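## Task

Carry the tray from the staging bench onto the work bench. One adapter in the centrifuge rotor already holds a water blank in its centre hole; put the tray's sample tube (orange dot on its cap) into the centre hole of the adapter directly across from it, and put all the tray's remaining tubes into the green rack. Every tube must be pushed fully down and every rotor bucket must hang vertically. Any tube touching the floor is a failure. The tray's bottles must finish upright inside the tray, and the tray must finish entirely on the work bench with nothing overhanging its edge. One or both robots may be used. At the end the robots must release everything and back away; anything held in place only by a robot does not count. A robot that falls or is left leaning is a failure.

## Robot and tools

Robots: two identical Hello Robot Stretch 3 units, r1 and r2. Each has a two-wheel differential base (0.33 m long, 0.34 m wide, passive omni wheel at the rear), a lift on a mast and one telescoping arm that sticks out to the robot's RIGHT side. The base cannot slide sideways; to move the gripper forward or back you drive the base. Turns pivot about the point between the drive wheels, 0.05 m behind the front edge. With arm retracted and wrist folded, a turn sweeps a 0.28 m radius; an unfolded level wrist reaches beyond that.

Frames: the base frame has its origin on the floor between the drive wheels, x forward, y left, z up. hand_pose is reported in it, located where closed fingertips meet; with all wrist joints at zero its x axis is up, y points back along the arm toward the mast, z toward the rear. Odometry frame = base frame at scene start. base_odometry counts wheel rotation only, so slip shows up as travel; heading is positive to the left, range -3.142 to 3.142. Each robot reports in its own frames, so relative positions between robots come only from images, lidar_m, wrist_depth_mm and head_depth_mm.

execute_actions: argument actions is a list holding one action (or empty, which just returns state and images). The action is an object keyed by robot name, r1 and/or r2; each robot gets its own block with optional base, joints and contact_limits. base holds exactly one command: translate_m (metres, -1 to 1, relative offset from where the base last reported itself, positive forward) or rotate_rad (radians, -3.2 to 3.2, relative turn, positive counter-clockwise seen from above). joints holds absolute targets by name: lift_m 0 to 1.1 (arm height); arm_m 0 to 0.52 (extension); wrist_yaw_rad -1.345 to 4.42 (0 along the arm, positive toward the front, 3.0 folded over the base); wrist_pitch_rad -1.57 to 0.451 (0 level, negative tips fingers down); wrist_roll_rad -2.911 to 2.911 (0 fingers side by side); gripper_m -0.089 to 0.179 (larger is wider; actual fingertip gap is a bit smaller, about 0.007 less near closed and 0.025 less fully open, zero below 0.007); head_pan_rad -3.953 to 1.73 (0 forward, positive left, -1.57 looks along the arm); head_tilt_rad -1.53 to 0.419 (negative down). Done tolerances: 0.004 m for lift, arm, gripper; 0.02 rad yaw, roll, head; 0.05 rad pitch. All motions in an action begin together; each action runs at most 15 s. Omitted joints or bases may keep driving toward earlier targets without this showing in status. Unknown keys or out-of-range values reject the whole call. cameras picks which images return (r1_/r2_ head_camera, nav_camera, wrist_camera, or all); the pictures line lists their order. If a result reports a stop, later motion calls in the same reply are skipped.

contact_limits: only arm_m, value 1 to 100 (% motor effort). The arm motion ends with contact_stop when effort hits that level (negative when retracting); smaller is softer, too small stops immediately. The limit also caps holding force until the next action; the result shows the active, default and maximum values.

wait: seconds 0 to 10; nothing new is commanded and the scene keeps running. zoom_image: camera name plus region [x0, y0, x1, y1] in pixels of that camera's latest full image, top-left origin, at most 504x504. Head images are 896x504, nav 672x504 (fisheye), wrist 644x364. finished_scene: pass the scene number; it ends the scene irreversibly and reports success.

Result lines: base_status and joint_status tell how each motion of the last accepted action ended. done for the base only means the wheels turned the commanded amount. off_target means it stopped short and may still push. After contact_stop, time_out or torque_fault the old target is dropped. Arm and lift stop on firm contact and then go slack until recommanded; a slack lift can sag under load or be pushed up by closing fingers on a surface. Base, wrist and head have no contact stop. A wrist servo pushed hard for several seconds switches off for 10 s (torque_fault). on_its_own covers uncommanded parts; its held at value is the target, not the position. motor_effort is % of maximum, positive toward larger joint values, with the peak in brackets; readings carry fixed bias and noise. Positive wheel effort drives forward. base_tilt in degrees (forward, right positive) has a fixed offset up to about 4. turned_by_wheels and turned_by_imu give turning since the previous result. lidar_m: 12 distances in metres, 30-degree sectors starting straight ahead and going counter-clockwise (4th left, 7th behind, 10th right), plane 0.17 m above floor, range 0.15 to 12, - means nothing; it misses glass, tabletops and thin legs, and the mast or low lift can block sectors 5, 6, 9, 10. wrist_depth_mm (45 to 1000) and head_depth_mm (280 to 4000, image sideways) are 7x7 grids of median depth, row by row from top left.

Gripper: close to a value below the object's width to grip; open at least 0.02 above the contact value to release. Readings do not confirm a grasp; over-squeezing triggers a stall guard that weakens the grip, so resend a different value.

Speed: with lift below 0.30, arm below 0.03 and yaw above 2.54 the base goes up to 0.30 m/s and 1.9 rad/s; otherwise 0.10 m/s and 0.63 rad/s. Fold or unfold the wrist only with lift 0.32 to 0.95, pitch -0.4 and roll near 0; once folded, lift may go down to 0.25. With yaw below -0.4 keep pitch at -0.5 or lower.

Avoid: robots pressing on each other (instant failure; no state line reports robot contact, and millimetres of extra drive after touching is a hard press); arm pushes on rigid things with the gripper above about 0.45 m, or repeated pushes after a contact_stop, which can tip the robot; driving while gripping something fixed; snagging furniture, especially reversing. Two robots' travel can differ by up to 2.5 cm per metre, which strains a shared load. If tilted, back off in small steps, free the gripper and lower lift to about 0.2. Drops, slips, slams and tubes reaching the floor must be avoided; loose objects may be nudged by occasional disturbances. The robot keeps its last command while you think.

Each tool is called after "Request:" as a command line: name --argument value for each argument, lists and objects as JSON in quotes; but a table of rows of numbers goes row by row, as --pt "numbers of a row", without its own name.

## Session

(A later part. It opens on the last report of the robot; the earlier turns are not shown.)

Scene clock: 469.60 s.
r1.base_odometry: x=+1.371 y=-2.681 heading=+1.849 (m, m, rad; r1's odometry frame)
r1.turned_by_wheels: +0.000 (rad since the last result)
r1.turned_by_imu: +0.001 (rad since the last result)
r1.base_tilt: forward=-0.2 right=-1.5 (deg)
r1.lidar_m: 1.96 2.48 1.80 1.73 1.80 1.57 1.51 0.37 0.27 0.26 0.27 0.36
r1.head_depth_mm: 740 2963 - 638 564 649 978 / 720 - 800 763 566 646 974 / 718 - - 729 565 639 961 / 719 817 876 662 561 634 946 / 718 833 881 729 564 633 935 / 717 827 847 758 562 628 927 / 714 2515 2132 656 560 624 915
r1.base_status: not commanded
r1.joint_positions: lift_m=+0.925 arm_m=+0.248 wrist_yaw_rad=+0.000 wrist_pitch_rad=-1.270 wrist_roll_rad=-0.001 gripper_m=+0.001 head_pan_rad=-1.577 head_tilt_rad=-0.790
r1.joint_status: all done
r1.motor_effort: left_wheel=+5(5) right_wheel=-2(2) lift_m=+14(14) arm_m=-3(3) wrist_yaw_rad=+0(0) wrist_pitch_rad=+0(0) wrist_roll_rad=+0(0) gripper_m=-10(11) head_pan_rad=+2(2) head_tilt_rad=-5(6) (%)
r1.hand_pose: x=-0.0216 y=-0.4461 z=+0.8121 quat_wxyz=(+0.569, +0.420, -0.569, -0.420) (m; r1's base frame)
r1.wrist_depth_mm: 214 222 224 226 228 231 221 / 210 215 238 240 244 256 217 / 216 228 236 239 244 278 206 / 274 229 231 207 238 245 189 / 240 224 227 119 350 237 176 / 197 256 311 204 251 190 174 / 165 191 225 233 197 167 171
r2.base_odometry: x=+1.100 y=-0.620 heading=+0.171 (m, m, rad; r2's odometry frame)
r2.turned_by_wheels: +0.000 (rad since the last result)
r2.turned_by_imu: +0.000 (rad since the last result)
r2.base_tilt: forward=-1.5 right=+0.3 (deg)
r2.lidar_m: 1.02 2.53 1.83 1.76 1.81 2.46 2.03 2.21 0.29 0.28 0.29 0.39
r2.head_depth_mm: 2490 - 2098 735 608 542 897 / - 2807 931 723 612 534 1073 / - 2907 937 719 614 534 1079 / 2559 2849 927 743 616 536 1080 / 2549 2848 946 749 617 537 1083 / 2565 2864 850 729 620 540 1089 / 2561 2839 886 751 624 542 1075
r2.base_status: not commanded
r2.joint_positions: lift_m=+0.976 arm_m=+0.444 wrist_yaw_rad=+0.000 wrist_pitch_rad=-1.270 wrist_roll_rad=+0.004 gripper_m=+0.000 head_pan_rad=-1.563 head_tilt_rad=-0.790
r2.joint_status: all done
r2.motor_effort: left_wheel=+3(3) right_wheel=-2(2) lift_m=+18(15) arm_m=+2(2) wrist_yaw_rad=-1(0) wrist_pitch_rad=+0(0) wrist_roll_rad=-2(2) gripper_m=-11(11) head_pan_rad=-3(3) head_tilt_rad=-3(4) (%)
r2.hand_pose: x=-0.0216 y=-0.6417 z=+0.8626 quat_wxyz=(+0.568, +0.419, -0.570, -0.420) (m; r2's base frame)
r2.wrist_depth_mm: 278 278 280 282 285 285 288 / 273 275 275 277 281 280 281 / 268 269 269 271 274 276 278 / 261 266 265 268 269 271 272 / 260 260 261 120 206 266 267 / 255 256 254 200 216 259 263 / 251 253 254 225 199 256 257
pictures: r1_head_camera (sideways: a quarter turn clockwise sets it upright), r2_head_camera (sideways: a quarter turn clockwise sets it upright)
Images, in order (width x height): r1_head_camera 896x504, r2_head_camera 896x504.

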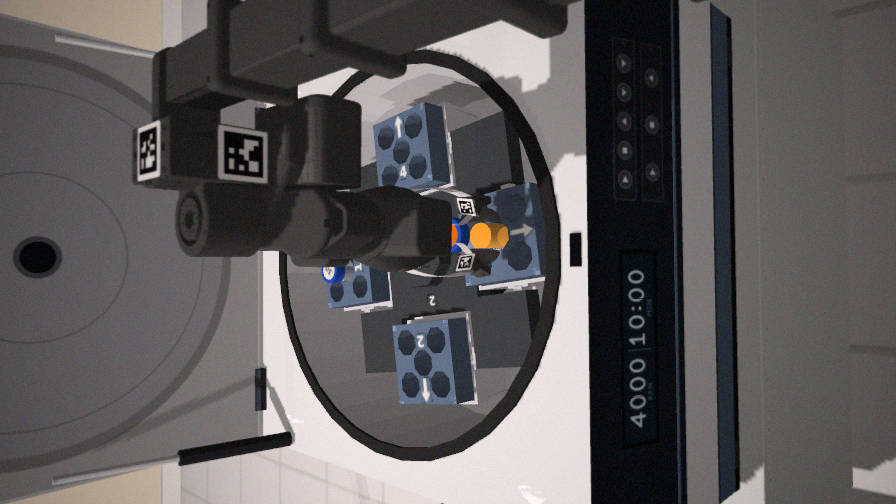

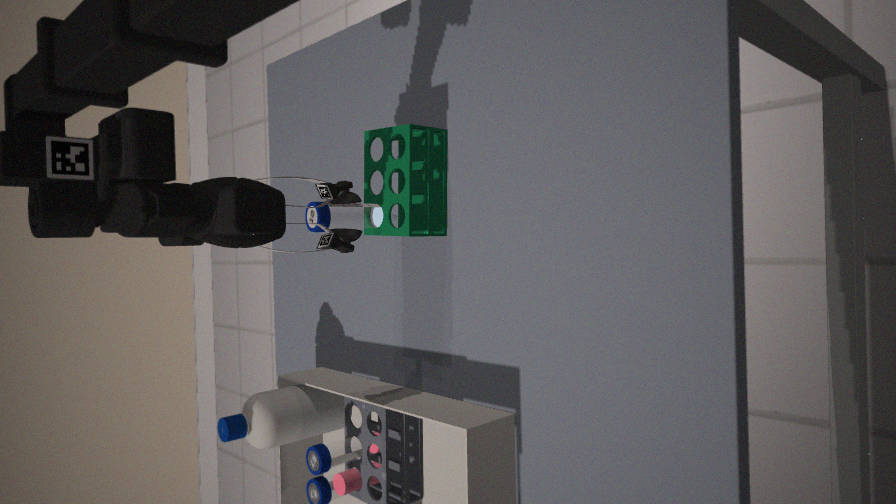

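Request:
execute_actions --actions '[{"r1":{"joints":{"lift_m":0.918}},"r2":{"joints":{"lift_m":0.957}}}]' --cameras '[]'

Request:
execute_actions --actions '[{"r1":{"joints":{"gripper_m":0.055}},"r2":{"joints":{"gripper_m":0.055}}}]' --cameras '[]'

Request:
execute_actions --actions '[{"r1":{"joints":{"lift_m":0.97}},"r2":{"joints":{"lift_m":1.1}}}]' --cameras '[]'

Request:
execute_actions --actions '[{"r1":{"joints":{"gripper_m":0.0}},"r2":{"base":{"translate_m":0.25},"joints":{"arm_m":0.4,"wrist_roll_rad":0}}}]' --cameras '["r2_head_camera","r1_head_camera","r1_wrist_camera","r2_wrist_camera"]'

Scene clock: 481.83 s.
r1.base_odometry: x=+1.371 y=-2.681 heading=+1.849 (m, m, rad; r1's odometry frame)
r1.turned_by_wheels: +0.000 (rad since the last result)
r1.turned_by_imu: +0.001 (rad since the last result)
r1.base_tilt: forward=-0.3 right=-1.4 (deg)
r1.lidar_m: 1.95 2.48 1.80 1.74 1.79 1.57 1.52 0.36 0.27 0.26 0.27 0.36
r1.head_depth_mm: 742 2954 - 628 564 648 982 / 724 800 802 764 566 643 967 / 720 787 - 727 567 643 953 / 718 818 877 669 560 637 946 / 716 835 880 726 563 632 938 / 714 830 848 759 561 628 923 / 715 2586 2120 656 560 622 917
r1.base_status: not commanded
r1.joint_positions: lift_m=+0.918 arm_m=+0.248 wrist_yaw_rad=+0.000 wrist_pitch_rad=-1.270 wrist_roll_rad=-0.001 gripper_m=+0.001 head_pan_rad=-1.577 head_tilt_rad=-0.790
r1.joint_status: all done
r1.motor_effort: left_wheel=+5(5) right_wheel=-2(2) lift_m=+14(14) arm_m=-3(3) wrist_yaw_rad=+0(1) wrist_pitch_rad=+0(0) wrist_roll_rad=+0(0) gripper_m=-11(11) head_pan_rad=+3(3) head_tilt_rad=-6(5) (%)
r1.hand_pose: x=-0.0216 y=-0.4461 z=+0.8051 quat_wxyz=(+0.569, +0.420, -0.569, -0.420) (m; r1's base frame)
r1.wrist_depth_mm: 204 212 215 218 227 223 220 / 205 208 231 234 238 246 217 / 213 224 228 233 235 270 207 / 273 222 223 199 232 241 189 / 238 218 221 120 344 237 170 / 197 251 313 197 251 191 166 / 164 190 223 235 197 160 164
r2.base_odometry: x=+1.100 y=-0.620 heading=+0.171 (m, m, rad; r2's odometry frame)
r2.turned_by_wheels: +0.000 (rad since the last result)
r2.turned_by_imu: +0.000 (rad since the last result)
r2.base_tilt: forward=-1.5 right=+0.3 (deg)
r2.lidar_m: 1.02 2.54 1.83 1.75 1.81 2.46 2.03 2.21 0.29 0.28 0.29 0.39
r2.head_depth_mm: 2528 - 964 734 609 544 895 / 2490 2825 932 721 612 544 1077 / 2440 - 907 720 615 535 1077 / 2527 2876 930 744 616 537 1083 / 2561 2868 949 749 620 538 1085 / 2549 2892 852 731 621 540 1087 / 2546 2873 885 752 624 542 1071
r2.base_status: not commanded
r2.joint_positions: lift_m=+0.958 arm_m=+0.444 wrist_yaw_rad=+0.000 wrist_pitch_rad=-1.269 wrist_roll_rad=+0.004 gripper_m=+0.000 head_pan_rad=-1.563 head_tilt_rad=-0.790
r2.joint_status: all done
r2.motor_effort: left_wheel=+3(3) right_wheel=-2(2) lift_m=+9(19) arm_m=+2(2) wrist_yaw_rad=-1(0) wrist_pitch_rad=+0(1) wrist_roll_rad=-1(1) gripper_m=-10(10) head_pan_rad=-3(3) head_tilt_rad=-3(5) (%)
r2.hand_pose: x=-0.0216 y=-0.6418 z=+0.8448 quat_wxyz=(+0.569, +0.419, -0.570, -0.420) (m; r2's base frame)
r2.wrist_depth_mm: 262 261 264 264 266 267 270 / 256 258 259 259 262 262 265 / 251 253 253 255 257 257 260 / 248 248 249 250 252 254 254 / 242 244 246 118 189 248 249 / 238 240 240 184 201 243 246 / 234 235 238 183 182 240 242
pictures: none
No camera images: the call's "cameras" was empty. Leave "cameras" out to get every camera's image.

Scene clock: 482.87 s.
r1.base_odometry: x=+1.371 y=-2.681 heading=+1.849 (m, m, rad; r1's odometry frame)
r1.turned_by_wheels: +0.000 (rad since the last result)
r1.turned_by_imu: +0.000 (rad since the last result)
r1.base_tilt: forward=-0.3 right=-1.4 (deg)
r1.lidar_m: 1.96 2.48 1.80 1.73 1.80 1.58 1.52 0.37 0.27 0.26 0.27 0.36
r1.head_depth_mm: 740 3015 - 629 563 648 979 / 722 802 802 763 566 644 966 / 720 785 - 730 566 641 956 / 718 817 874 688 557 638 950 / 717 832 884 726 564 635 939 / 714 831 847 762 562 628 926 / 715 2571 2128 655 561 623 914
r1.base_status: not commanded
r1.joint_positions: lift_m=+0.918 arm_m=+0.248 wrist_yaw_rad=+0.000 wrist_pitch_rad=-1.270 wrist_roll_rad=-0.001 gripper_m=+0.055 head_pan_rad=-1.577 head_tilt_rad=-0.790
r1.joint_status: all done
r1.motor_effort: left_wheel=+5(5) right_wheel=-2(2) lift_m=+14(14) arm_m=-3(3) wrist_yaw_rad=+1(1) wrist_pitch_rad=+0(0) wrist_roll_rad=+0(0) gripper_m=+0(80) head_pan_rad=+2(3) head_tilt_rad=-5(5) (%)
r1.hand_pose: x=-0.0216 y=-0.4461 z=+0.8051 quat_wxyz=(+0.569, +0.420, -0.569, -0.420) (m; r1's base frame)
r1.wrist_depth_mm: 205 214 216 219 226 220 221 / 204 207 230 234 237 247 217 / 213 223 229 231 236 270 207 / 276 222 224 200 231 239 189 / 237 219 220 169 334 237 170 / 197 245 239 201 245 190 166 / 164 190 226 228 192 160 164
r2.base_odometry: x=+1.100 y=-0.620 heading=+0.171 (m, m, rad; r2's odometry frame)
r2.turned_by_wheels: +0.000 (rad since the last result)
r2.turned_by_imu: +0.000 (rad since the last result)
r2.base_tilt: forward=-1.5 right=+0.3 (deg)
r2.lidar_m: 1.02 2.54 1.83 1.75 1.81 2.45 2.03 2.21 0.29 0.28 0.29 0.39
r2.head_depth_mm: 2506 - 960 736 609 543 896 / 2491 2817 934 722 611 543 1076 / 2443 - 937 719 614 535 1080 / 2555 2825 945 745 617 537 1082 / 2561 2863 948 750 619 538 1085 / 2547 2856 850 729 620 539 1088 / 2540 2861 886 751 624 542 1071
r2.base_status: not commanded
r2.joint_positions: lift_m=+0.958 arm_m=+0.444 wrist_yaw_rad=+0.000 wrist_pitch_rad=-1.269 wrist_roll_rad=+0.004 gripper_m=+0.055 head_pan_rad=-1.563 head_tilt_rad=-0.790
r2.joint_status: all done
r2.motor_effort: left_wheel=+3(3) right_wheel=-2(2) lift_m=+17(17) arm_m=+2(2) wrist_yaw_rad=-1(2) wrist_pitch_rad=+0(1) wrist_roll_rad=-1(1) gripper_m=+0(79) head_pan_rad=-3(3) head_tilt_rad=-3(4) (%)
r2.hand_pose: x=-0.0216 y=-0.6418 z=+0.8446 quat_wxyz=(+0.568, +0.419, -0.570, -0.420) (m; r2's base frame)
r2.wrist_depth_mm: 258 260 263 264 265 266 266 / 254 254 257 259 259 262 263 / 249 251 252 254 254 255 258 / 244 246 248 250 250 254 253 / 242 244 243 125 189 247 250 / 236 239 240 181 - 243 245 / 234 235 237 180 182 240 241
pictures: none
No camera images: the call's "cameras" was empty. Leave "cameras" out to get every camera's image.

Scene clock: 485.00 s.
r1.base_odometry: x=+1.371 y=-2.681 heading=+1.849 (m, m, rad; r1's odometry frame)
r1.turned_by_wheels: +0.000 (rad since the last result)
r1.turned_by_imu: +0.000 (rad since the last result)
r1.base_tilt: forward=-0.2 right=-1.3 (deg)
r1.lidar_m: 1.97 2.48 1.80 1.73 1.80 1.58 1.52 0.37 0.27 0.26 0.27 0.36
r1.head_depth_mm: 708 - 2018 664 568 648 978 / 697 - 829 765 565 645 969 / 691 - 872 728 566 639 963 / 711 833 - 697 559 636 944 / 716 833 877 729 563 631 933 / 715 832 846 757 561 628 928 / 714 2572 2140 655 559 624 917
r1.base_status: not commanded
r1.joint_positions: lift_m=+0.970 arm_m=+0.248 wrist_yaw_rad=+0.000 wrist_pitch_rad=-1.270 wrist_roll_rad=-0.001 gripper_m=+0.055 head_pan_rad=-1.577 head_tilt_rad=-0.790
r1.joint_status: all done
r1.motor_effort: left_wheel=+4(5) right_wheel=-2(2) lift_m=+22(22) arm_m=-3(3) wrist_yaw_rad=+0(0) wrist_pitch_rad=+1(0) wrist_roll_rad=+0(0) gripper_m=+1(1) head_pan_rad=+3(3) head_tilt_rad=-6(5) (%)
r1.hand_pose: x=-0.0216 y=-0.4461 z=+0.8565 quat_wxyz=(+0.569, +0.420, -0.569, -0.420) (m; r1's base frame)
r1.wrist_depth_mm: 284 271 289 295 274 285 241 / 276 256 278 269 271 285 236 / 269 269 281 285 289 315 232 / 273 281 276 252 285 286 226 / 239 282 272 248 348 237 222 / 198 251 303 312 258 216 221 / 198 198 226 230 208 214 216
r2.base_odometry: x=+1.100 y=-0.620 heading=+0.171 (m, m, rad; r2's odometry frame)
r2.turned_by_wheels: +0.000 (rad since the last result)
r2.turned_by_imu: +0.000 (rad since the last result)
r2.base_tilt: forward=-1.5 right=+0.3 (deg)
r2.lidar_m: 1.02 2.54 1.83 1.75 1.82 2.45 2.03 2.21 0.29 0.28 0.29 0.39
r2.head_depth_mm: 2575 2830 2089 734 608 543 897 / 2559 2826 933 722 610 544 1076 / 2585 2850 938 721 613 535 1080 / 2564 2871 944 744 617 536 1084 / 2566 2867 951 750 619 539 1084 / 2545 2864 851 729 621 540 1086 / 2542 2853 885 753 623 542 1074
r2.base_status: not commanded
r2.joint_positions: lift_m=+1.099 arm_m=+0.444 wrist_yaw_rad=+0.000 wrist_pitch_rad=-1.269 wrist_roll_rad=+0.004 gripper_m=+0.055 head_pan_rad=-1.563 head_tilt_rad=-0.790
r2.joint_status: all done
r2.motor_effort: left_wheel=+3(3) right_wheel=-1(2) lift_m=+62(67) arm_m=+2(2) wrist_yaw_rad=-1(0) wrist_pitch_rad=+0(0) wrist_roll_rad=-1(1) gripper_m=+0(1) head_pan_rad=-3(3) head_tilt_rad=-3(3) (%)
r2.hand_pose: x=-0.0216 y=-0.6418 z=+0.9854 quat_wxyz=(+0.568, +0.419, -0.570, -0.420) (m; r2's base frame)
r2.wrist_depth_mm: 292 407 410 416 418 418 - / 332 400 402 407 407 409 - / 392 393 395 400 408 403 - / 325 385 389 392 393 392 - / 322 380 384 327 392 388 - / 368 370 376 379 - 386 - / 360 368 370 369 372 376 -
pictures: none
No camera images: the call's "cameras" was empty. Leave "cameras" out to get every camera's image.

Scene clock: 489.00 s.
r1.base_odometry: x=+1.371 y=-2.681 heading=+1.849 (m, m, rad; r1's odometry frame)
r1.turned_by_wheels: +0.000 (rad since the last result)
r1.turned_by_imu: +0.001 (rad since the last result)
r1.base_tilt: forward=-0.2 right=-1.4 (deg)
r1.lidar_m: 1.97 2.48 1.80 1.74 1.80 1.58 1.52 0.37 0.27 0.26 0.27 0.36
r1.head_depth_mm: 711 - 2018 665 568 651 978 / 691 - 828 762 567 647 974 / 693 - 873 732 565 642 957 / 712 837 - 697 559 637 953 / 714 834 882 730 562 631 934 / 713 831 844 760 563 627 925 / 715 2559 2162 656 559 622 917
r1.base_status: not commanded
r1.joint_positions: lift_m=+0.970 arm_m=+0.248 wrist_yaw_rad=+0.000 wrist_pitch_rad=-1.270 wrist_roll_rad=-0.001 gripper_m=+0.000 head_pan_rad=-1.577 head_tilt_rad=-0.790
r1.joint_status: all done
r1.motor_effort: left_wheel=+5(5) right_wheel=-2(2) lift_m=+22(22) arm_m=-3(3) wrist_yaw_rad=+0(1) wrist_pitch_rad=+1(0) wrist_roll_rad=+0(0) gripper_m=-1(79) head_pan_rad=+2(2) head_tilt_rad=-5(5) (%)
r1.hand_pose: x=-0.0216 y=-0.4461 z=+0.8565 quat_wxyz=(+0.569, +0.420, -0.569, -0.420) (m; r1's base frame)
r1.wrist_depth_mm: 283 273 290 295 274 283 240 / 276 257 278 269 271 283 237 / 268 268 282 284 289 314 231 / 273 283 276 252 284 283 226 / 239 283 272 - 374 238 223 / 199 255 331 313 260 216 220 / 199 199 229 234 207 213 216
r2.base_odometry: x=+1.346 y=-0.577 heading=+0.171 (m, m, rad; r2's odometry frame)
r2.turned_by_wheels: +0.000 (rad since the last result)
r2.turned_by_imu: +0.000 (rad since the last result)
r2.base_tilt: forward=-1.5 right=+0.3 (deg)
r2.lidar_m: 1.26 2.54 1.83 1.76 1.82 2.46 2.27 0.40 0.29 0.28 0.28 0.39
r2.head_depth_mm: 2577 2806 927 735 609 532 1075 / 2567 2805 935 740 612 532 1075 / 2527 2841 905 740 614 534 1079 / 2555 2832 831 741 617 537 1080 / 2578 2855 910 746 618 538 1066 / 2551 2837 898 641 620 541 1128 / 2552 2842 961 643 623 542 1129
r2.base_status: done
r2.joint_positions: lift_m=+1.099 arm_m=+0.400 wrist_yaw_rad=+0.000 wrist_pitch_rad=-1.270 wrist_roll_rad=+0.004 gripper_m=+0.055 head_pan_rad=-1.563 head_tilt_rad=-0.790
r2.joint_status: all done
r2.motor_effort: left_wheel=+3(7) right_wheel=-2(3) lift_m=+62(63) arm_m=-4(5) wrist_yaw_rad=-1(0) wrist_pitch_rad=+0(0) wrist_roll_rad=-1(1) gripper_m=+0(0) head_pan_rad=-3(3) head_tilt_rad=-3(3) (%)
r2.hand_pose: x=-0.0216 y=-0.5982 z=+0.9854 quat_wxyz=(+0.568, +0.419, -0.570, -0.420) (m; r2's base frame)
r2.wrist_depth_mm: 374 404 407 306 415 422 420 / 370 397 403 403 409 414 410 / 318 334 283 361 403 402 405 / 335 359 353 383 395 396 345 / 349 380 379 379 389 386 334 / 275 350 372 373 - 386 386 / 261 325 353 371 374 378 380
pictures: r1_head_camera (sideways: a quarter turn clockwise sets it upright), r1_wrist_camera, r2_head_camera (sideways: a quarter turn clockwise sets it upright), r2_wrist_camera
Images, in order (width x height): r1_head_camera 896x504, r1_wrist_camera 644x364, r2_head_camera 896x504, r2_wrist_camera 644x364.

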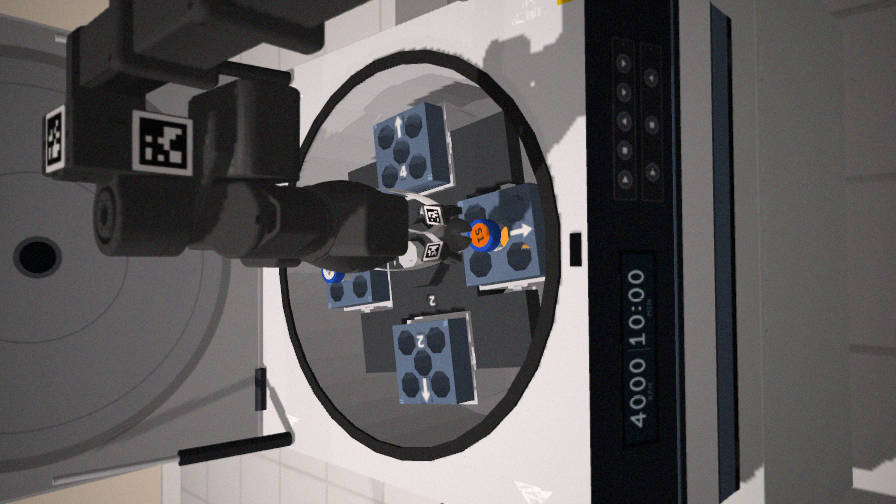

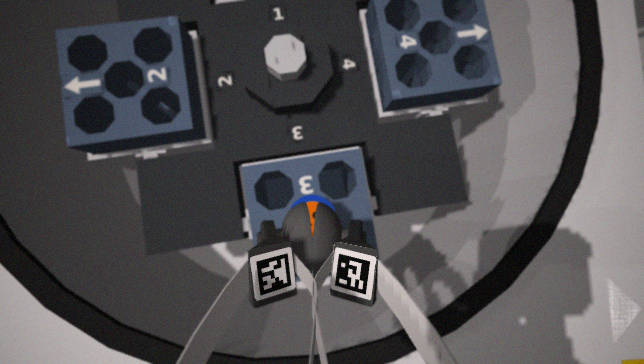

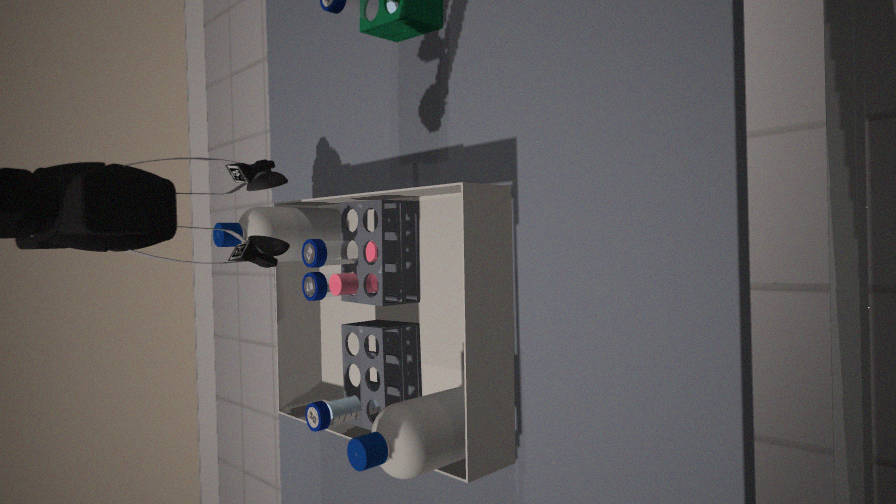

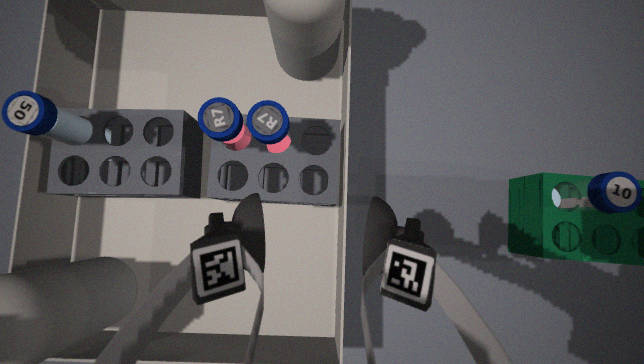

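Request:
execute_actions --actions '[{"r1":{"joints":{"lift_m":0.925},"contact_limits":{}},"r2":{"base":{"rotate_rad":0.4},"joints":{"arm_m":0.1}}}]' --cameras '[]'

Request:
execute_actions --actions '[{"r1":{"joints":{"lift_m":0.905}},"r2":{"base":{"translate_m":-0.16}}}]' --cameras '["r1_head_camera","r1_wrist_camera"]'

action 0: r1: "contact_limits" must be an object like {"arm_m": 10}; or leave it out

Scene clock: 511.90 s.
r1.base_odometry: x=+1.371 y=-2.681 heading=+1.849 (m, m, rad; r1's odometry frame)
r1.turned_by_wheels: +0.000 (rad since the last result)
r1.turned_by_imu: -0.007 (rad since the last result)
r1.base_tilt: forward=-0.3 right=-1.4 (deg)
r1.lidar_m: 1.96 2.50 1.80 1.73 1.79 1.58 1.51 0.37 0.27 0.26 0.26 0.36
r1.head_depth_mm: 2574 2943 - 645 566 658 999 / 724 - 808 755 567 652 984 / 719 - - 729 566 646 971 / 720 817 878 698 561 641 953 / 720 834 877 728 563 634 937 / 717 831 844 750 560 630 927 / 716 889 1981 656 558 619 906
r1.base_status: not commanded
r1.joint_positions: lift_m=+0.933 arm_m=+0.248 wrist_yaw_rad=+0.000 wrist_pitch_rad=-1.283 wrist_roll_rad=-0.001 gripper_m=+0.000 head_pan_rad=-1.576 head_tilt_rad=-0.791
r1.joint_status: lift_m contact_stop (moved -0.037 of -0.065)
r1.on_its_own: lift_m is slack since a contact_stop, until your next command for it (your +0.905 is given up)
r1.motor_effort: left_wheel=+2(7) right_wheel=+0(6) lift_m=+18(23) arm_m=+1(3) wrist_yaw_rad=+0(0) wrist_pitch_rad=+7(16) wrist_roll_rad=+0(0) gripper_m=-1(5) head_pan_rad=+3(2) head_tilt_rad=-5(5) (%)
r1.hand_pose: x=-0.0217 y=-0.4426 z=+0.8191 quat_wxyz=(+0.567, +0.423, -0.566, -0.423) (m; r1's base frame)
r1.wrist_depth_mm: 217 228 230 233 232 243 215 / 213 221 244 248 251 273 209 / 220 234 242 246 248 274 198 / 272 235 238 214 247 250 188 / 241 234 235 - 327 222 184 / 198 250 331 293 240 179 182 / 164 190 223 222 184 177 179
r2.base_odometry: x=+1.189 y=-0.604 heading=+0.171 (m, m, rad; r2's odometry frame)
r2.turned_by_wheels: +0.000 (rad since the last result)
r2.turned_by_imu: +0.000 (rad since the last result)
r2.base_tilt: forward=-1.5 right=+0.3 (deg)
r2.lidar_m: 1.02 2.54 1.83 1.76 1.82 2.46 2.12 0.40 0.29 0.28 0.29 0.39
r2.head_depth_mm: 2582 2825 927 719 610 532 1057 / 2582 2805 936 722 613 533 1073 / 2529 2853 937 740 613 535 1077 / 2558 2848 943 745 616 537 1078 / 2574 2858 868 748 619 538 1081 / 2569 2838 819 749 622 541 1070 / 2532 2848 922 751 622 541 1126
r2.base_status: done
r2.joint_positions: lift_m=+1.099 arm_m=+0.400 wrist_yaw_rad=+0.000 wrist_pitch_rad=-1.270 wrist_roll_rad=+0.004 gripper_m=+0.055 head_pan_rad=-1.563 head_tilt_rad=-0.790
r2.joint_status: not commanded
r2.motor_effort: left_wheel=+3(3) right_wheel=-2(6) lift_m=+62(62) arm_m=-4(4) wrist_yaw_rad=-1(2) wrist_pitch_rad=+0(0) wrist_roll_rad=-1(1) gripper_m=+0(0) head_pan_rad=-3(3) head_tilt_rad=-3(4) (%)
r2.hand_pose: x=-0.0216 y=-0.5982 z=+0.9854 quat_wxyz=(+0.568, +0.419, -0.570, -0.420) (m; r2's base frame)
r2.wrist_depth_mm: 402 313 406 416 419 419 421 / 392 396 399 408 409 411 416 / 274 334 393 396 403 403 408 / 341 325 389 386 348 394 400 / 378 376 381 387 332 380 391 / 370 372 371 377 - 386 386 / 336 325 371 374 374 380 378
pictures: r1_head_camera (sideways: a quarter turn clockwise sets it upright), r1_wrist_camera
Images, in order (width x height): r1_head_camera 896x504, r1_wrist_camera 644x364.

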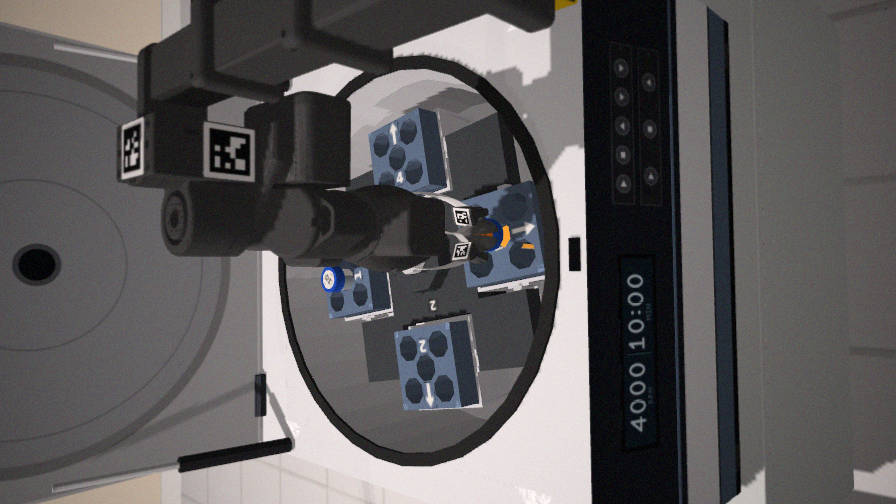

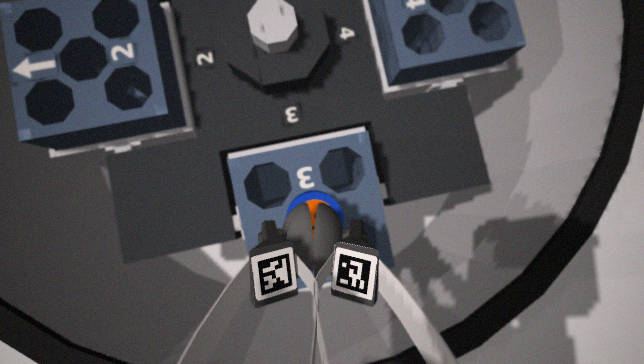

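Request:
execute_actions --actions '[{"r1":{"joints":{"lift_m":1.1}},"r2":{"base":{"rotate_rad":0.4},"joints":{"arm_m":0.1,"wrist_pitch_rad":-1.57,"wrist_roll_rad":1.57}}}]' --cameras '[]'

Request:
execute_actions --actions '[{"r1":{"joints":{"arm_m":0}},"r2":{"base":{"translate_m":-0.17}}}]' --cameras '["r1_wrist_camera","r1_head_camera"]'

Request:
execute_actions --actions '[{"r1":{"base":{"translate_m":-0.4}},"r2":{"base":{"rotate_rad":-0.4}}}]' --cameras '[]'

Request:
execute_actions --actions '[{"r2":{"base":{"translate_m":0.33},"joints":{"arm_m":0.42}}}]' --cameras '["r2_wrist_camera","r2_head_camera"]'

Scene clock: 528.97 s.
r1.base_odometry: x=+1.371 y=-2.681 heading=+1.849 (m, m, rad; r1's odometry frame)
r1.turned_by_wheels: +0.000 (rad since the last result)
r1.turned_by_imu: +0.002 (rad since the last result)
r1.base_tilt: forward=-0.1 right=-1.3 (deg)
r1.lidar_m: 1.97 2.50 1.81 1.73 1.79 1.58 1.52 0.37 0.27 0.26 0.26 0.36
r1.head_depth_mm: 2655 2860 2235 664 566 658 999 / 734 829 839 750 567 648 986 / - 857 876 742 565 646 967 / 704 865 874 738 560 640 951 / 716 831 880 725 565 633 937 / 715 827 846 750 560 629 923 / 714 888 1996 654 559 621 914
r1.base_status: not commanded
r1.joint_positions: lift_m=+1.100 arm_m=+0.248 wrist_yaw_rad=+0.000 wrist_pitch_rad=-1.277 wrist_roll_rad=-0.001 gripper_m=+0.000 head_pan_rad=-1.576 head_tilt_rad=-0.791
r1.joint_status: all done
r1.motor_effort: left_wheel=+3(3) right_wheel=-1(1) lift_m=+22(25) arm_m=+1(1) wrist_yaw_rad=+0(1) wrist_pitch_rad=+3(6) wrist_roll_rad=+0(0) gripper_m=-1(2) head_pan_rad=+1(3) head_tilt_rad=-5(5) (%)
r1.hand_pose: x=-0.0217 y=-0.4440 z=+0.9862 quat_wxyz=(+0.568, +0.422, -0.567, -0.422) (m; r1's base frame)
r1.wrist_depth_mm: 354 406 420 430 439 379 - / 350 417 419 421 412 385 - / 345 395 415 419 425 375 - / 334 397 406 415 421 359 - / 332 343 418 - 382 354 - / 328 329 332 337 345 349 - / 321 326 331 335 342 - -
r2.base_odometry: x=+1.189 y=-0.604 heading=+0.571 (m, m, rad; r2's odometry frame)
r2.turned_by_wheels: +0.400 (rad since the last result)
r2.turned_by_imu: +0.395 (rad since the last result)
r2.base_tilt: forward=-1.5 right=+0.3 (deg)
r2.lidar_m: 2.94 1.91 1.76 1.78 2.20 2.31 0.45 0.30 0.28 0.28 0.35 0.72
r2.head_depth_mm: - 2782 2554 715 608 520 1075 / - - - 718 612 522 1116 / - - - - 586 524 1077 / 2758 3025 - 685 617 561 1080 / 2884 3152 833 707 618 1237 1083 / 3035 3194 955 731 622 1269 1129 / 3161 3201 960 757 638 1249 1129
r2.base_status: done
r2.joint_positions: lift_m=+1.099 arm_m=+0.100 wrist_yaw_rad=+0.000 wrist_pitch_rad=-1.562 wrist_roll_rad=+1.564 gripper_m=+0.055 head_pan_rad=-1.563 head_tilt_rad=-0.790
r2.joint_status: all done
r2.motor_effort: left_wheel=-4(9) right_wheel=+3(6) lift_m=+62(62) arm_m=-4(4) wrist_yaw_rad=+0(0) wrist_pitch_rad=-4(5) wrist_roll_rad=+3(4) gripper_m=+0(0) head_pan_rad=-4(3) head_tilt_rad=-3(3) (%)
r2.hand_pose: x=-0.0215 y=-0.2231 z=+0.9808 quat_wxyz=(+0.003, +0.002, -0.710, -0.704) (m; r2's base frame)
r2.wrist_depth_mm: 351 350 349 349 - - - / 360 365 359 361 - - - / 348 371 372 370 - - - / 368 387 381 - - - - / 391 398 393 - - - - / 412 415 - - - - - / 425 423 - - - - -
pictures: none
No camera images: the call's "cameras" was empty. Leave "cameras" out to get every camera's image.

Scene clock: 532.17 s.
r1.base_odometry: x=+1.371 y=-2.681 heading=+1.849 (m, m, rad; r1's odometry frame)
r1.turned_by_wheels: +0.000 (rad since the last result)
r1.turned_by_imu: +0.001 (rad since the last result)
r1.base_tilt: forward=-0.2 right=-1.4 (deg)
r1.lidar_m: 1.97 2.49 1.81 1.74 1.79 1.57 1.52 0.37 0.27 0.26 0.27 0.36
r1.head_depth_mm: - - - - 567 696 1000 / - - - - - 699 987 / 693 - - - - 687 971 / 720 823 - 738 - 678 953 / 718 834 879 724 563 636 940 / 714 833 844 750 561 625 925 / 713 888 1994 656 561 622 912
r1.base_status: not commanded
r1.joint_positions: lift_m=+1.100 arm_m=+0.000 wrist_yaw_rad=+0.000 wrist_pitch_rad=-1.277 wrist_roll_rad=-0.001 gripper_m=+0.000 head_pan_rad=-1.576 head_tilt_rad=-0.791
r1.joint_status: all done
r1.motor_effort: left_wheel=+3(3) right_wheel=-1(1) lift_m=+22(22) arm_m=-3(4) wrist_yaw_rad=+0(1) wrist_pitch_rad=+4(4) wrist_roll_rad=+0(0) gripper_m=-2(2) head_pan_rad=+2(3) head_tilt_rad=-5(5) (%)
r1.hand_pose: x=-0.0216 y=-0.1965 z=+0.9862 quat_wxyz=(+0.568, +0.422, -0.567, -0.422) (m; r1's base frame)
r1.wrist_depth_mm: 353 356 429 410 377 381 - / 348 348 352 360 364 373 - / - 376 385 396 408 - - / - 597 610 615 632 - - / - - - - - - - / - - - - - - - / - - - - - - -
r2.base_odometry: x=+1.046 y=-0.696 heading=+0.569 (m, m, rad; r2's odometry frame)
r2.turned_by_wheels: -0.002 (rad since the last result)
r2.turned_by_imu: +0.003 (rad since the last result)
r2.base_tilt: forward=-1.5 right=+0.2 (deg)
r2.lidar_m: 3.02 1.98 1.82 1.84 2.28 1.96 1.96 0.24 0.22 0.22 0.27 0.56
r2.head_depth_mm: - 2779 2533 671 611 522 454 / - - - 699 612 522 473 / - - - - 587 512 910 / 2729 2993 - 723 617 526 967 / 2845 3067 838 744 619 527 1086 / 2944 3164 845 710 621 552 1083 / 3117 3173 854 713 621 1050 1113
r2.base_status: translate_m off_target (by the wheels' count: -0.1696 of -0.1700)
r2.joint_positions: lift_m=+1.099 arm_m=+0.100 wrist_yaw_rad=+0.000 wrist_pitch_rad=-1.562 wrist_roll_rad=+1.564 gripper_m=+0.055 head_pan_rad=-1.563 head_tilt_rad=-0.791
r2.joint_status: not commanded
r2.on_its_own: left_wheel is at rest, and its effort (-100) is outside its rest range (-18 to +18)
r2.motor_effort: left_wheel=-100(100) right_wheel=-4(32) lift_m=+62(62) arm_m=-4(4) wrist_yaw_rad=-1(1) wrist_pitch_rad=-4(4) wrist_roll_rad=+3(3) gripper_m=+1(0) head_pan_rad=-3(3) head_tilt_rad=-3(3) (%)
r2.hand_pose: x=-0.0215 y=-0.2230 z=+0.9808 quat_wxyz=(+0.003, +0.002, -0.710, -0.704) (m; r2's base frame)
r2.wrist_depth_mm: 345 355 348 351 349 - - / 367 360 359 363 359 - - / 376 369 375 368 - - - / 383 384 382 384 - - - / 375 398 393 400 - - - / 398 408 413 - - - - / 417 427 425 - - - -
pictures: r1_head_camera (sideways: a quarter turn clockwise sets it upright), r1_wrist_camera
Images, in order (width x height): r1_head_camera 896x504, r1_wrist_camera 644x364.

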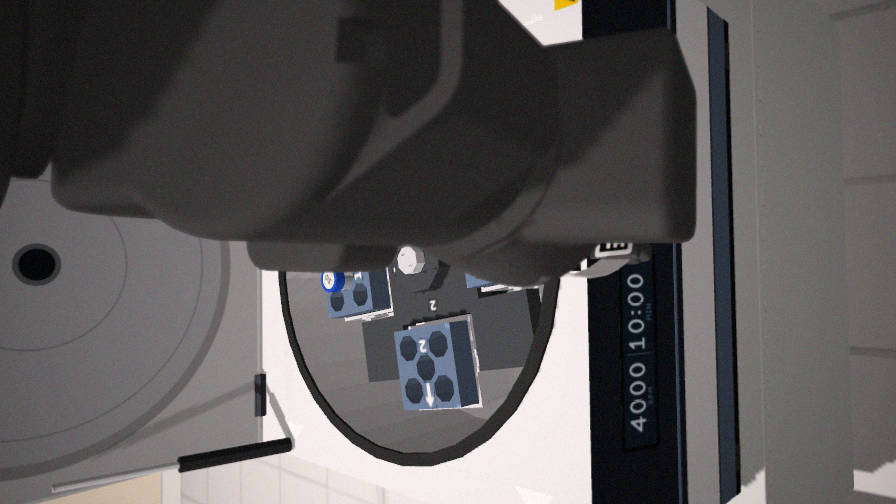

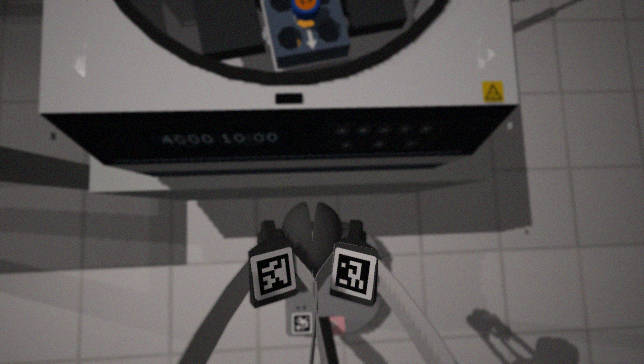

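Scene clock: 537.13 s.
r1.base_odometry: x=+1.481 y=-3.066 heading=+1.849 (m, m, rad; r1's odometry frame)
r1.turned_by_wheels: +0.000 (rad since the last result)
r1.turned_by_imu: +0.001 (rad since the last result)
r1.base_tilt: forward=-0.2 right=-1.3 (deg)
r1.lidar_m: 2.36 2.49 1.80 1.73 1.61 1.17 1.12 1.16 1.56 0.26 0.27 0.37
r1.head_depth_mm: - - - - 1502 1257 1124 / - - - - - 1246 1127 / 2556 - - - - 1247 1121 / 2677 2922 - 1106 - 1231 1085 / 2644 2838 2135 983 846 726 966 / 734 815 821 674 579 679 952 / 718 839 874 735 561 637 935
r1.base_status: done
r1.joint_positions: lift_m=+1.100 arm_m=+0.000 wrist_yaw_rad=+0.000 wrist_pitch_rad=-1.277 wrist_roll_rad=-0.001 gripper_m=+0.000 head_pan_rad=-1.576 head_tilt_rad=-0.791
r1.joint_status: not commanded
r1.motor_effort: left_wheel=+3(3) right_wheel=-2(5) lift_m=+22(22) arm_m=-3(3) wrist_yaw_rad=+1(0) wrist_pitch_rad=+4(4) wrist_roll_rad=+0(0) gripper_m=-2(1) head_pan_rad=+2(3) head_tilt_rad=-4(4) (%)
r1.hand_pose: x=-0.0216 y=-0.1965 z=+0.9862 quat_wxyz=(+0.568, +0.422, -0.567, -0.422) (m; r1's base frame)
r1.wrist_depth_mm: 352 353 633 - - - - / 345 351 617 - - - - / 379 385 612 - - - - / 599 601 614 - - - - / - - - - - - - / - - - - - - - / - - - - - - -
r2.base_odometry: x=+1.046 y=-0.696 heading=+0.169 (m, m, rad; r2's odometry frame)
r2.turned_by_wheels: -0.400 (rad since the last result)
r2.turned_by_imu: -0.394 (rad since the last result)
r2.base_tilt: forward=-1.5 right=+0.2 (deg)
r2.lidar_m: 0.80 2.62 1.90 1.82 1.88 2.56 1.96 2.12 0.23 0.22 0.22 0.30
r2.head_depth_mm: - 2779 2543 761 609 520 604 / - - - 717 612 521 721 / - - - - 586 511 909 / 2512 2829 - 682 615 525 915 / 2497 2805 947 749 618 527 918 / 2495 2803 952 750 620 528 916 / 2487 2792 792 732 621 530 488
r2.base_status: done
r2.joint_positions: lift_m=+1.099 arm_m=+0.100 wrist_yaw_rad=+0.000 wrist_pitch_rad=-1.563 wrist_roll_rad=+1.564 gripper_m=+0.055 head_pan_rad=-1.563 head_tilt_rad=-0.792
r2.joint_status: not commanded
r2.motor_effort: left_wheel=+3(100) right_wheel=-2(12) lift_m=+62(62) arm_m=-3(4) wrist_yaw_rad=+0(0) wrist_pitch_rad=-3(4) wrist_roll_rad=+4(3) gripper_m=+0(0) head_pan_rad=-3(3) head_tilt_rad=-2(3) (%)
r2.hand_pose: x=-0.0215 y=-0.2227 z=+0.9808 quat_wxyz=(+0.003, +0.002, -0.710, -0.705) (m; r2's base frame)
r2.wrist_depth_mm: 352 350 348 347 - - - / 362 361 360 357 - - - / 369 373 370 370 - - - / 382 384 385 382 - - - / 387 401 396 394 - - - / 414 414 414 405 - - - / 430 425 427 423 - - -
pictures: none
No camera images: the call's "cameras" was empty. Leave "cameras" out to get every camera's image.

Scene clock: 541.93 s.
r1.base_odometry: x=+1.481 y=-3.066 heading=+1.849 (m, m, rad; r1's odometry frame)
r1.turned_by_wheels: +0.000 (rad since the last result)
r1.turned_by_imu: +0.001 (rad since the last result)
r1.base_tilt: forward=-0.2 right=-1.6 (deg)
r1.lidar_m: 2.37 2.48 1.80 1.73 1.62 1.17 1.12 1.15 1.57 0.26 0.27 0.37
r1.head_depth_mm: - - - - 1494 1266 1126 / - - - - - 1247 1125 / 2552 - - - - 1247 1119 / 2721 2923 - 1105 - 1239 1080 / 2633 2929 2114 982 847 727 965 / 735 820 821 676 577 682 956 / 719 835 876 736 561 636 937
r1.base_status: not commanded
r1.joint_positions: lift_m=+1.100 arm_m=+0.000 wrist_yaw_rad=+0.000 wrist_pitch_rad=-1.277 wrist_roll_rad=-0.001 gripper_m=+0.000 head_pan_rad=-1.576 head_tilt_rad=-0.791
r1.joint_status: not commanded
r1.motor_effort: left_wheel=+3(3) right_wheel=-1(1) lift_m=+22(22) arm_m=-3(3) wrist_yaw_rad=+0(0) wrist_pitch_rad=+4(3) wrist_roll_rad=+0(0) gripper_m=-1(2) head_pan_rad=+2(2) head_tilt_rad=-4(4) (%)
r1.hand_pose: x=-0.0216 y=-0.1965 z=+0.9862 quat_wxyz=(+0.568, +0.422, -0.567, -0.422) (m; r1's base frame)
r1.wrist_depth_mm: 350 358 637 - - - - / 346 352 625 - - - - / 375 385 614 - - - - / 592 597 607 - - - - / - - - - - - - / - - - - - - - / - - - - - - -
r2.base_odometry: x=+1.371 y=-0.640 heading=+0.169 (m, m, rad; r2's odometry frame)
r2.turned_by_wheels: +0.000 (rad since the last result)
r2.turned_by_imu: +0.000 (rad since the last result)
r2.base_tilt: forward=-1.5 right=+0.3 (deg)
r2.lidar_m: 0.79 2.63 1.90 1.82 1.88 2.56 2.29 0.31 0.22 0.21 0.22 0.30
r2.head_depth_mm: 2485 2793 927 729 610 520 908 / 2430 2804 931 738 611 521 482 / 2463 2795 904 718 600 524 483 / 2475 2801 768 719 601 524 485 / 2493 2794 877 723 604 527 485 / 2496 2802 879 703 605 528 487 / 2492 2804 958 613 609 530 488
r2.base_status: done
r2.joint_positions: lift_m=+1.099 arm_m=+0.420 wrist_yaw_rad=+0.000 wrist_pitch_rad=-1.563 wrist_roll_rad=+1.566 gripper_m=+0.055 head_pan_rad=-1.563 head_tilt_rad=-0.792
r2.joint_status: all done
r2.motor_effort: left_wheel=+3(8) right_wheel=-2(3) lift_m=+62(62) arm_m=+2(4) wrist_yaw_rad=+0(0) wrist_pitch_rad=-4(3) wrist_roll_rad=+2(3) gripper_m=+0(0) head_pan_rad=-3(3) head_tilt_rad=-3(3) (%)
r2.hand_pose: x=-0.0215 y=-0.5423 z=+0.9808 quat_wxyz=(+0.002, +0.002, -0.710, -0.705) (m; r2's base frame)
r2.wrist_depth_mm: 349 352 351 349 347 347 344 / 359 360 360 359 352 358 359 / 283 325 366 365 367 368 365 / 235 316 345 376 374 379 378 / 352 395 349 390 352 395 391 / 407 406 377 402 - 411 404 / 424 420 380 415 374 418 424
pictures: r2_head_camera (sideways: a quarter turn clockwise sets it upright), r2_wrist_camera
Images, in order (width x height): r2_head_camera 896x504, r2_wrist_camera 644x364.

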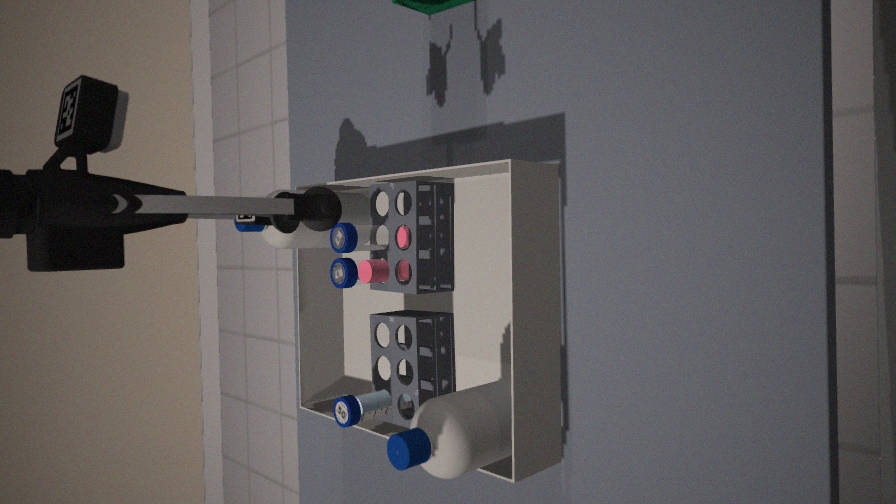

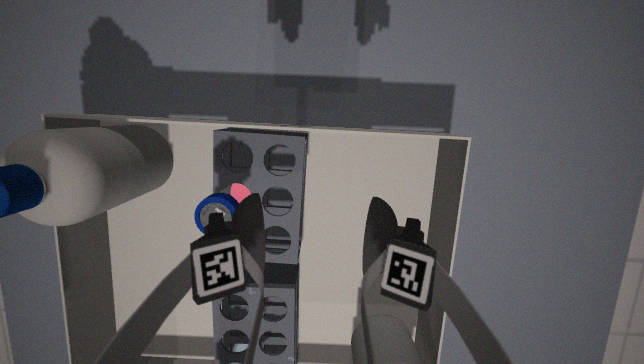

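Request:
execute_actions --actions '[{"r2":{"base":{"translate_m":0.035},"joints":{"arm_m":0.49}}}]' --cameras '["r2_head_camera","r2_wrist_camera"]'

Scene clock: 558.87 s.
r1.base_odometry: x=+1.481 y=-3.066 heading=+1.849 (m, m, rad; r1's odometry frame)
r1.turned_by_wheels: +0.000 (rad since the last result)
r1.turned_by_imu: +0.001 (rad since the last result)
r1.base_tilt: forward=-0.3 right=-1.5 (deg)
r1.lidar_m: 2.36 2.49 1.80 1.73 1.61 1.17 1.12 1.16 1.56 0.26 0.27 0.37
r1.head_depth_mm: - - - - 1501 1260 1123 / - - - - - 1244 1124 / 2599 - - - - 1245 1121 / 2710 2902 - 1106 - 1231 1085 / 2671 2919 2133 984 846 730 969 / 734 816 822 675 578 680 945 / 718 834 876 733 561 635 936
r1.base_status: not commanded
r1.joint_positions: lift_m=+1.100 arm_m=+0.000 wrist_yaw_rad=+0.000 wrist_pitch_rad=-1.277 wrist_roll_rad=-0.001 gripper_m=+0.000 head_pan_rad=-1.576 head_tilt_rad=-0.791
r1.joint_status: not commanded
r1.motor_effort: left_wheel=+3(3) right_wheel=-1(1) lift_m=+22(22) arm_m=-3(3) wrist_yaw_rad=+0(0) wrist_pitch_rad=+3(4) wrist_roll_rad=+0(0) gripper_m=-2(2) head_pan_rad=+3(2) head_tilt_rad=-4(5) (%)
r1.hand_pose: x=-0.0216 y=-0.1965 z=+0.9862 quat_wxyz=(+0.568, +0.422, -0.567, -0.422) (m; r1's base frame)
r1.wrist_depth_mm: 352 356 634 - - - - / 344 349 628 - - - - / 376 385 613 - - - - / 588 599 612 - - - - / - - - - - - - / - - - - - - - / - - - - - - -
r2.base_odometry: x=+1.406 y=-0.634 heading=+0.169 (m, m, rad; r2's odometry frame)
r2.turned_by_wheels: +0.000 (rad since the last result)
r2.turned_by_imu: +0.000 (rad since the last result)
r2.base_tilt: forward=-1.5 right=+0.2 (deg)
r2.lidar_m: 0.79 2.64 1.90 1.82 1.88 2.56 2.32 0.31 0.22 0.21 0.22 0.30
r2.head_depth_mm: 2509 2803 926 732 609 520 907 / 2475 2775 931 738 611 521 481 / 2545 2787 767 716 598 523 483 / 2603 2800 870 721 601 525 483 / 2496 2786 875 723 603 526 485 / 2481 2823 919 561 606 527 486 / 2524 2782 957 756 622 529 488
r2.base_status: done
r2.joint_positions: lift_m=+1.099 arm_m=+0.490 wrist_yaw_rad=+0.000 wrist_pitch_rad=-1.563 wrist_roll_rad=+1.566 gripper_m=+0.055 head_pan_rad=-1.563 head_tilt_rad=-0.792
r2.joint_status: all done
r2.motor_effort: left_wheel=+3(8) right_wheel=-2(4) lift_m=+62(62) arm_m=+3(3) wrist_yaw_rad=-2(1) wrist_pitch_rad=-4(3) wrist_roll_rad=+2(2) gripper_m=+1(0) head_pan_rad=-3(3) head_tilt_rad=-3(3) (%)
r2.hand_pose: x=-0.0215 y=-0.6123 z=+0.9808 quat_wxyz=(+0.002, +0.002, -0.710, -0.705) (m; r2's base frame)
r2.wrist_depth_mm: 351 349 347 349 347 346 348 / 362 358 356 356 355 356 355 / 374 224 346 313 365 358 364 / 389 325 378 317 375 373 376 / - 391 386 341 386 380 389 / - 401 409 341 - 399 403 / - 414 411 346 393 417 419
pictures: r2_head_camera (sideways: a quarter turn clockwise sets it upright), r2_wrist_camera
Images, in order (width x height): r2_head_camera 896x504, r2_wrist_camera 644x364.

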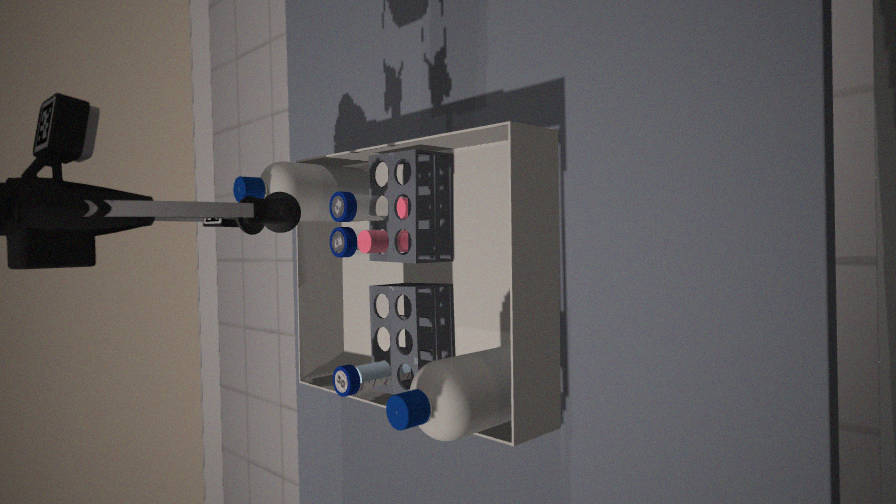

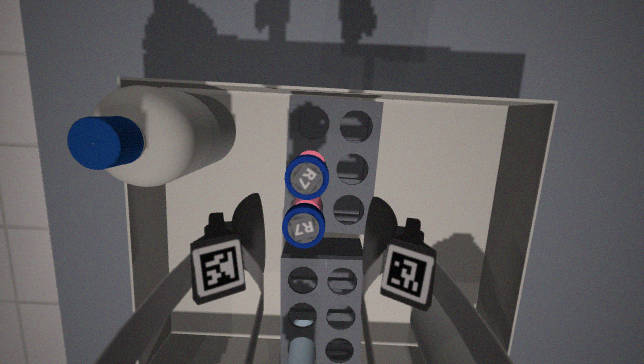

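Request:
execute_actions --actions '[{"r2":{"joints":{"lift_m":1.02,"gripper_m":0.07}}}]' --cameras '["r2_head_camera","r2_wrist_camera"]'

Scene clock: 568.43 s.
r1.base_odometry: x=+1.481 y=-3.066 heading=+1.849 (m, m, rad; r1's odometry frame)
r1.turned_by_wheels: +0.000 (rad since the last result)
r1.turned_by_imu: +0.001 (rad since the last result)
r1.base_tilt: forward=-0.3 right=-1.4 (deg)
r1.lidar_m: 2.36 2.49 1.80 1.73 1.61 1.17 1.12 1.15 1.56 0.26 0.27 0.37
r1.head_depth_mm: - - - - 1483 1262 1129 / - - - - - 1249 1124 / 2580 - - - - 1241 1119 / 2699 2943 - 1111 - 1225 1085 / 2653 2897 2131 988 847 730 963 / 734 821 821 674 579 681 950 / 720 837 871 734 563 636 933
r1.base_status: not commanded
r1.joint_positions: lift_m=+1.100 arm_m=+0.000 wrist_yaw_rad=+0.000 wrist_pitch_rad=-1.277 wrist_roll_rad=-0.001 gripper_m=+0.000 head_pan_rad=-1.576 head_tilt_rad=-0.791
r1.joint_status: not commanded
r1.motor_effort: left_wheel=+3(3) right_wheel=-1(1) lift_m=+22(22) arm_m=-3(3) wrist_yaw_rad=+0(1) wrist_pitch_rad=+3(3) wrist_roll_rad=+1(0) gripper_m=-3(1) head_pan_rad=+2(2) head_tilt_rad=-6(5) (%)
r1.hand_pose: x=-0.0216 y=-0.1965 z=+0.9862 quat_wxyz=(+0.568, +0.422, -0.567, -0.422) (m; r1's base frame)
r1.wrist_depth_mm: 351 356 632 - - - - / 345 351 620 - - - - / 375 383 614 - - - - / 589 601 617 - - - - / - - - - - - - / - - - - - - - / - - - - - - -
r2.base_odometry: x=+1.406 y=-0.634 heading=+0.169 (m, m, rad; r2's odometry frame)
r2.turned_by_wheels: +0.000 (rad since the last result)
r2.turned_by_imu: +0.000 (rad since the last result)
r2.base_tilt: forward=-1.5 right=+0.3 (deg)
r2.lidar_m: 0.79 2.62 1.90 1.83 1.88 2.55 2.31 0.31 0.22 0.21 0.22 0.30
r2.head_depth_mm: - 2760 923 735 610 521 481 / 2553 2810 930 737 609 522 481 / - 2819 775 717 598 523 483 / 2486 2788 868 721 600 526 484 / 2501 2775 876 722 604 527 485 / 2488 2818 915 560 605 529 487 / 2500 2815 959 757 622 530 488
r2.base_status: not commanded
r2.joint_positions: lift_m=+1.021 arm_m=+0.490 wrist_yaw_rad=+0.000 wrist_pitch_rad=-1.563 wrist_roll_rad=+1.566 gripper_m=+0.070 head_pan_rad=-1.563 head_tilt_rad=-0.792
r2.joint_status: all done
r2.motor_effort: left_wheel=+3(3) right_wheel=-2(2) lift_m=+18(53) arm_m=+2(2) wrist_yaw_rad=+0(1) wrist_pitch_rad=-3(3) wrist_roll_rad=+2(2) gripper_m=+0(62) head_pan_rad=-3(3) head_tilt_rad=-3(1) (%)
r2.hand_pose: x=-0.0215 y=-0.6123 z=+0.9030 quat_wxyz=(+0.002, +0.002, -0.710, -0.705) (m; r2's base frame)
r2.wrist_depth_mm: 275 277 275 275 275 273 271 / 162 247 282 280 279 279 279 / 149 174 289 282 286 287 252 / 154 187 300 234 299 295 261 / 309 307 308 241 305 307 273 / 321 301 320 249 317 313 314 / 335 329 333 266 326 301 327
pictures: r2_head_camera (sideways: a quarter turn clockwise sets it upright), r2_wrist_camera
Images, in order (width x height): r2_head_camera 896x504, r2_wrist_camera 644x364.

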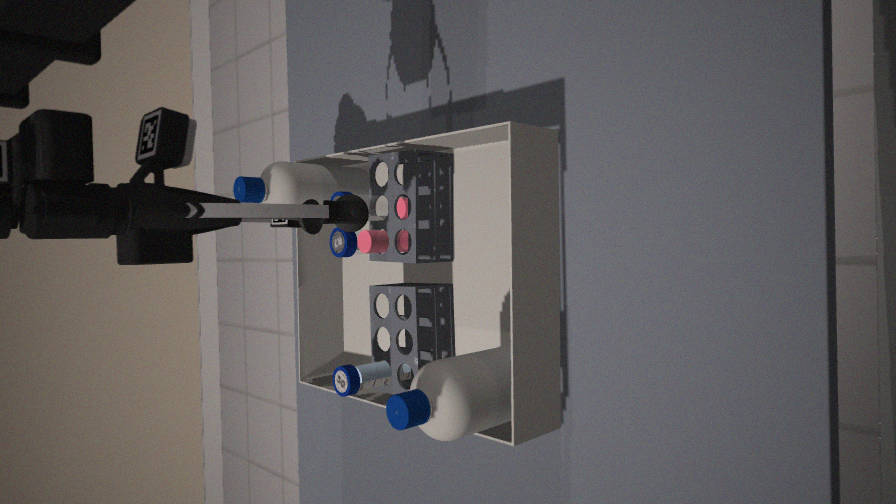

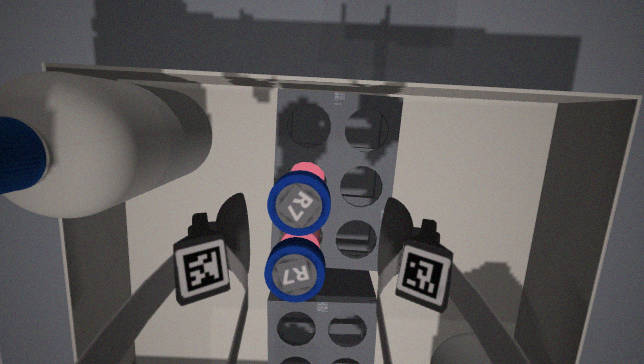

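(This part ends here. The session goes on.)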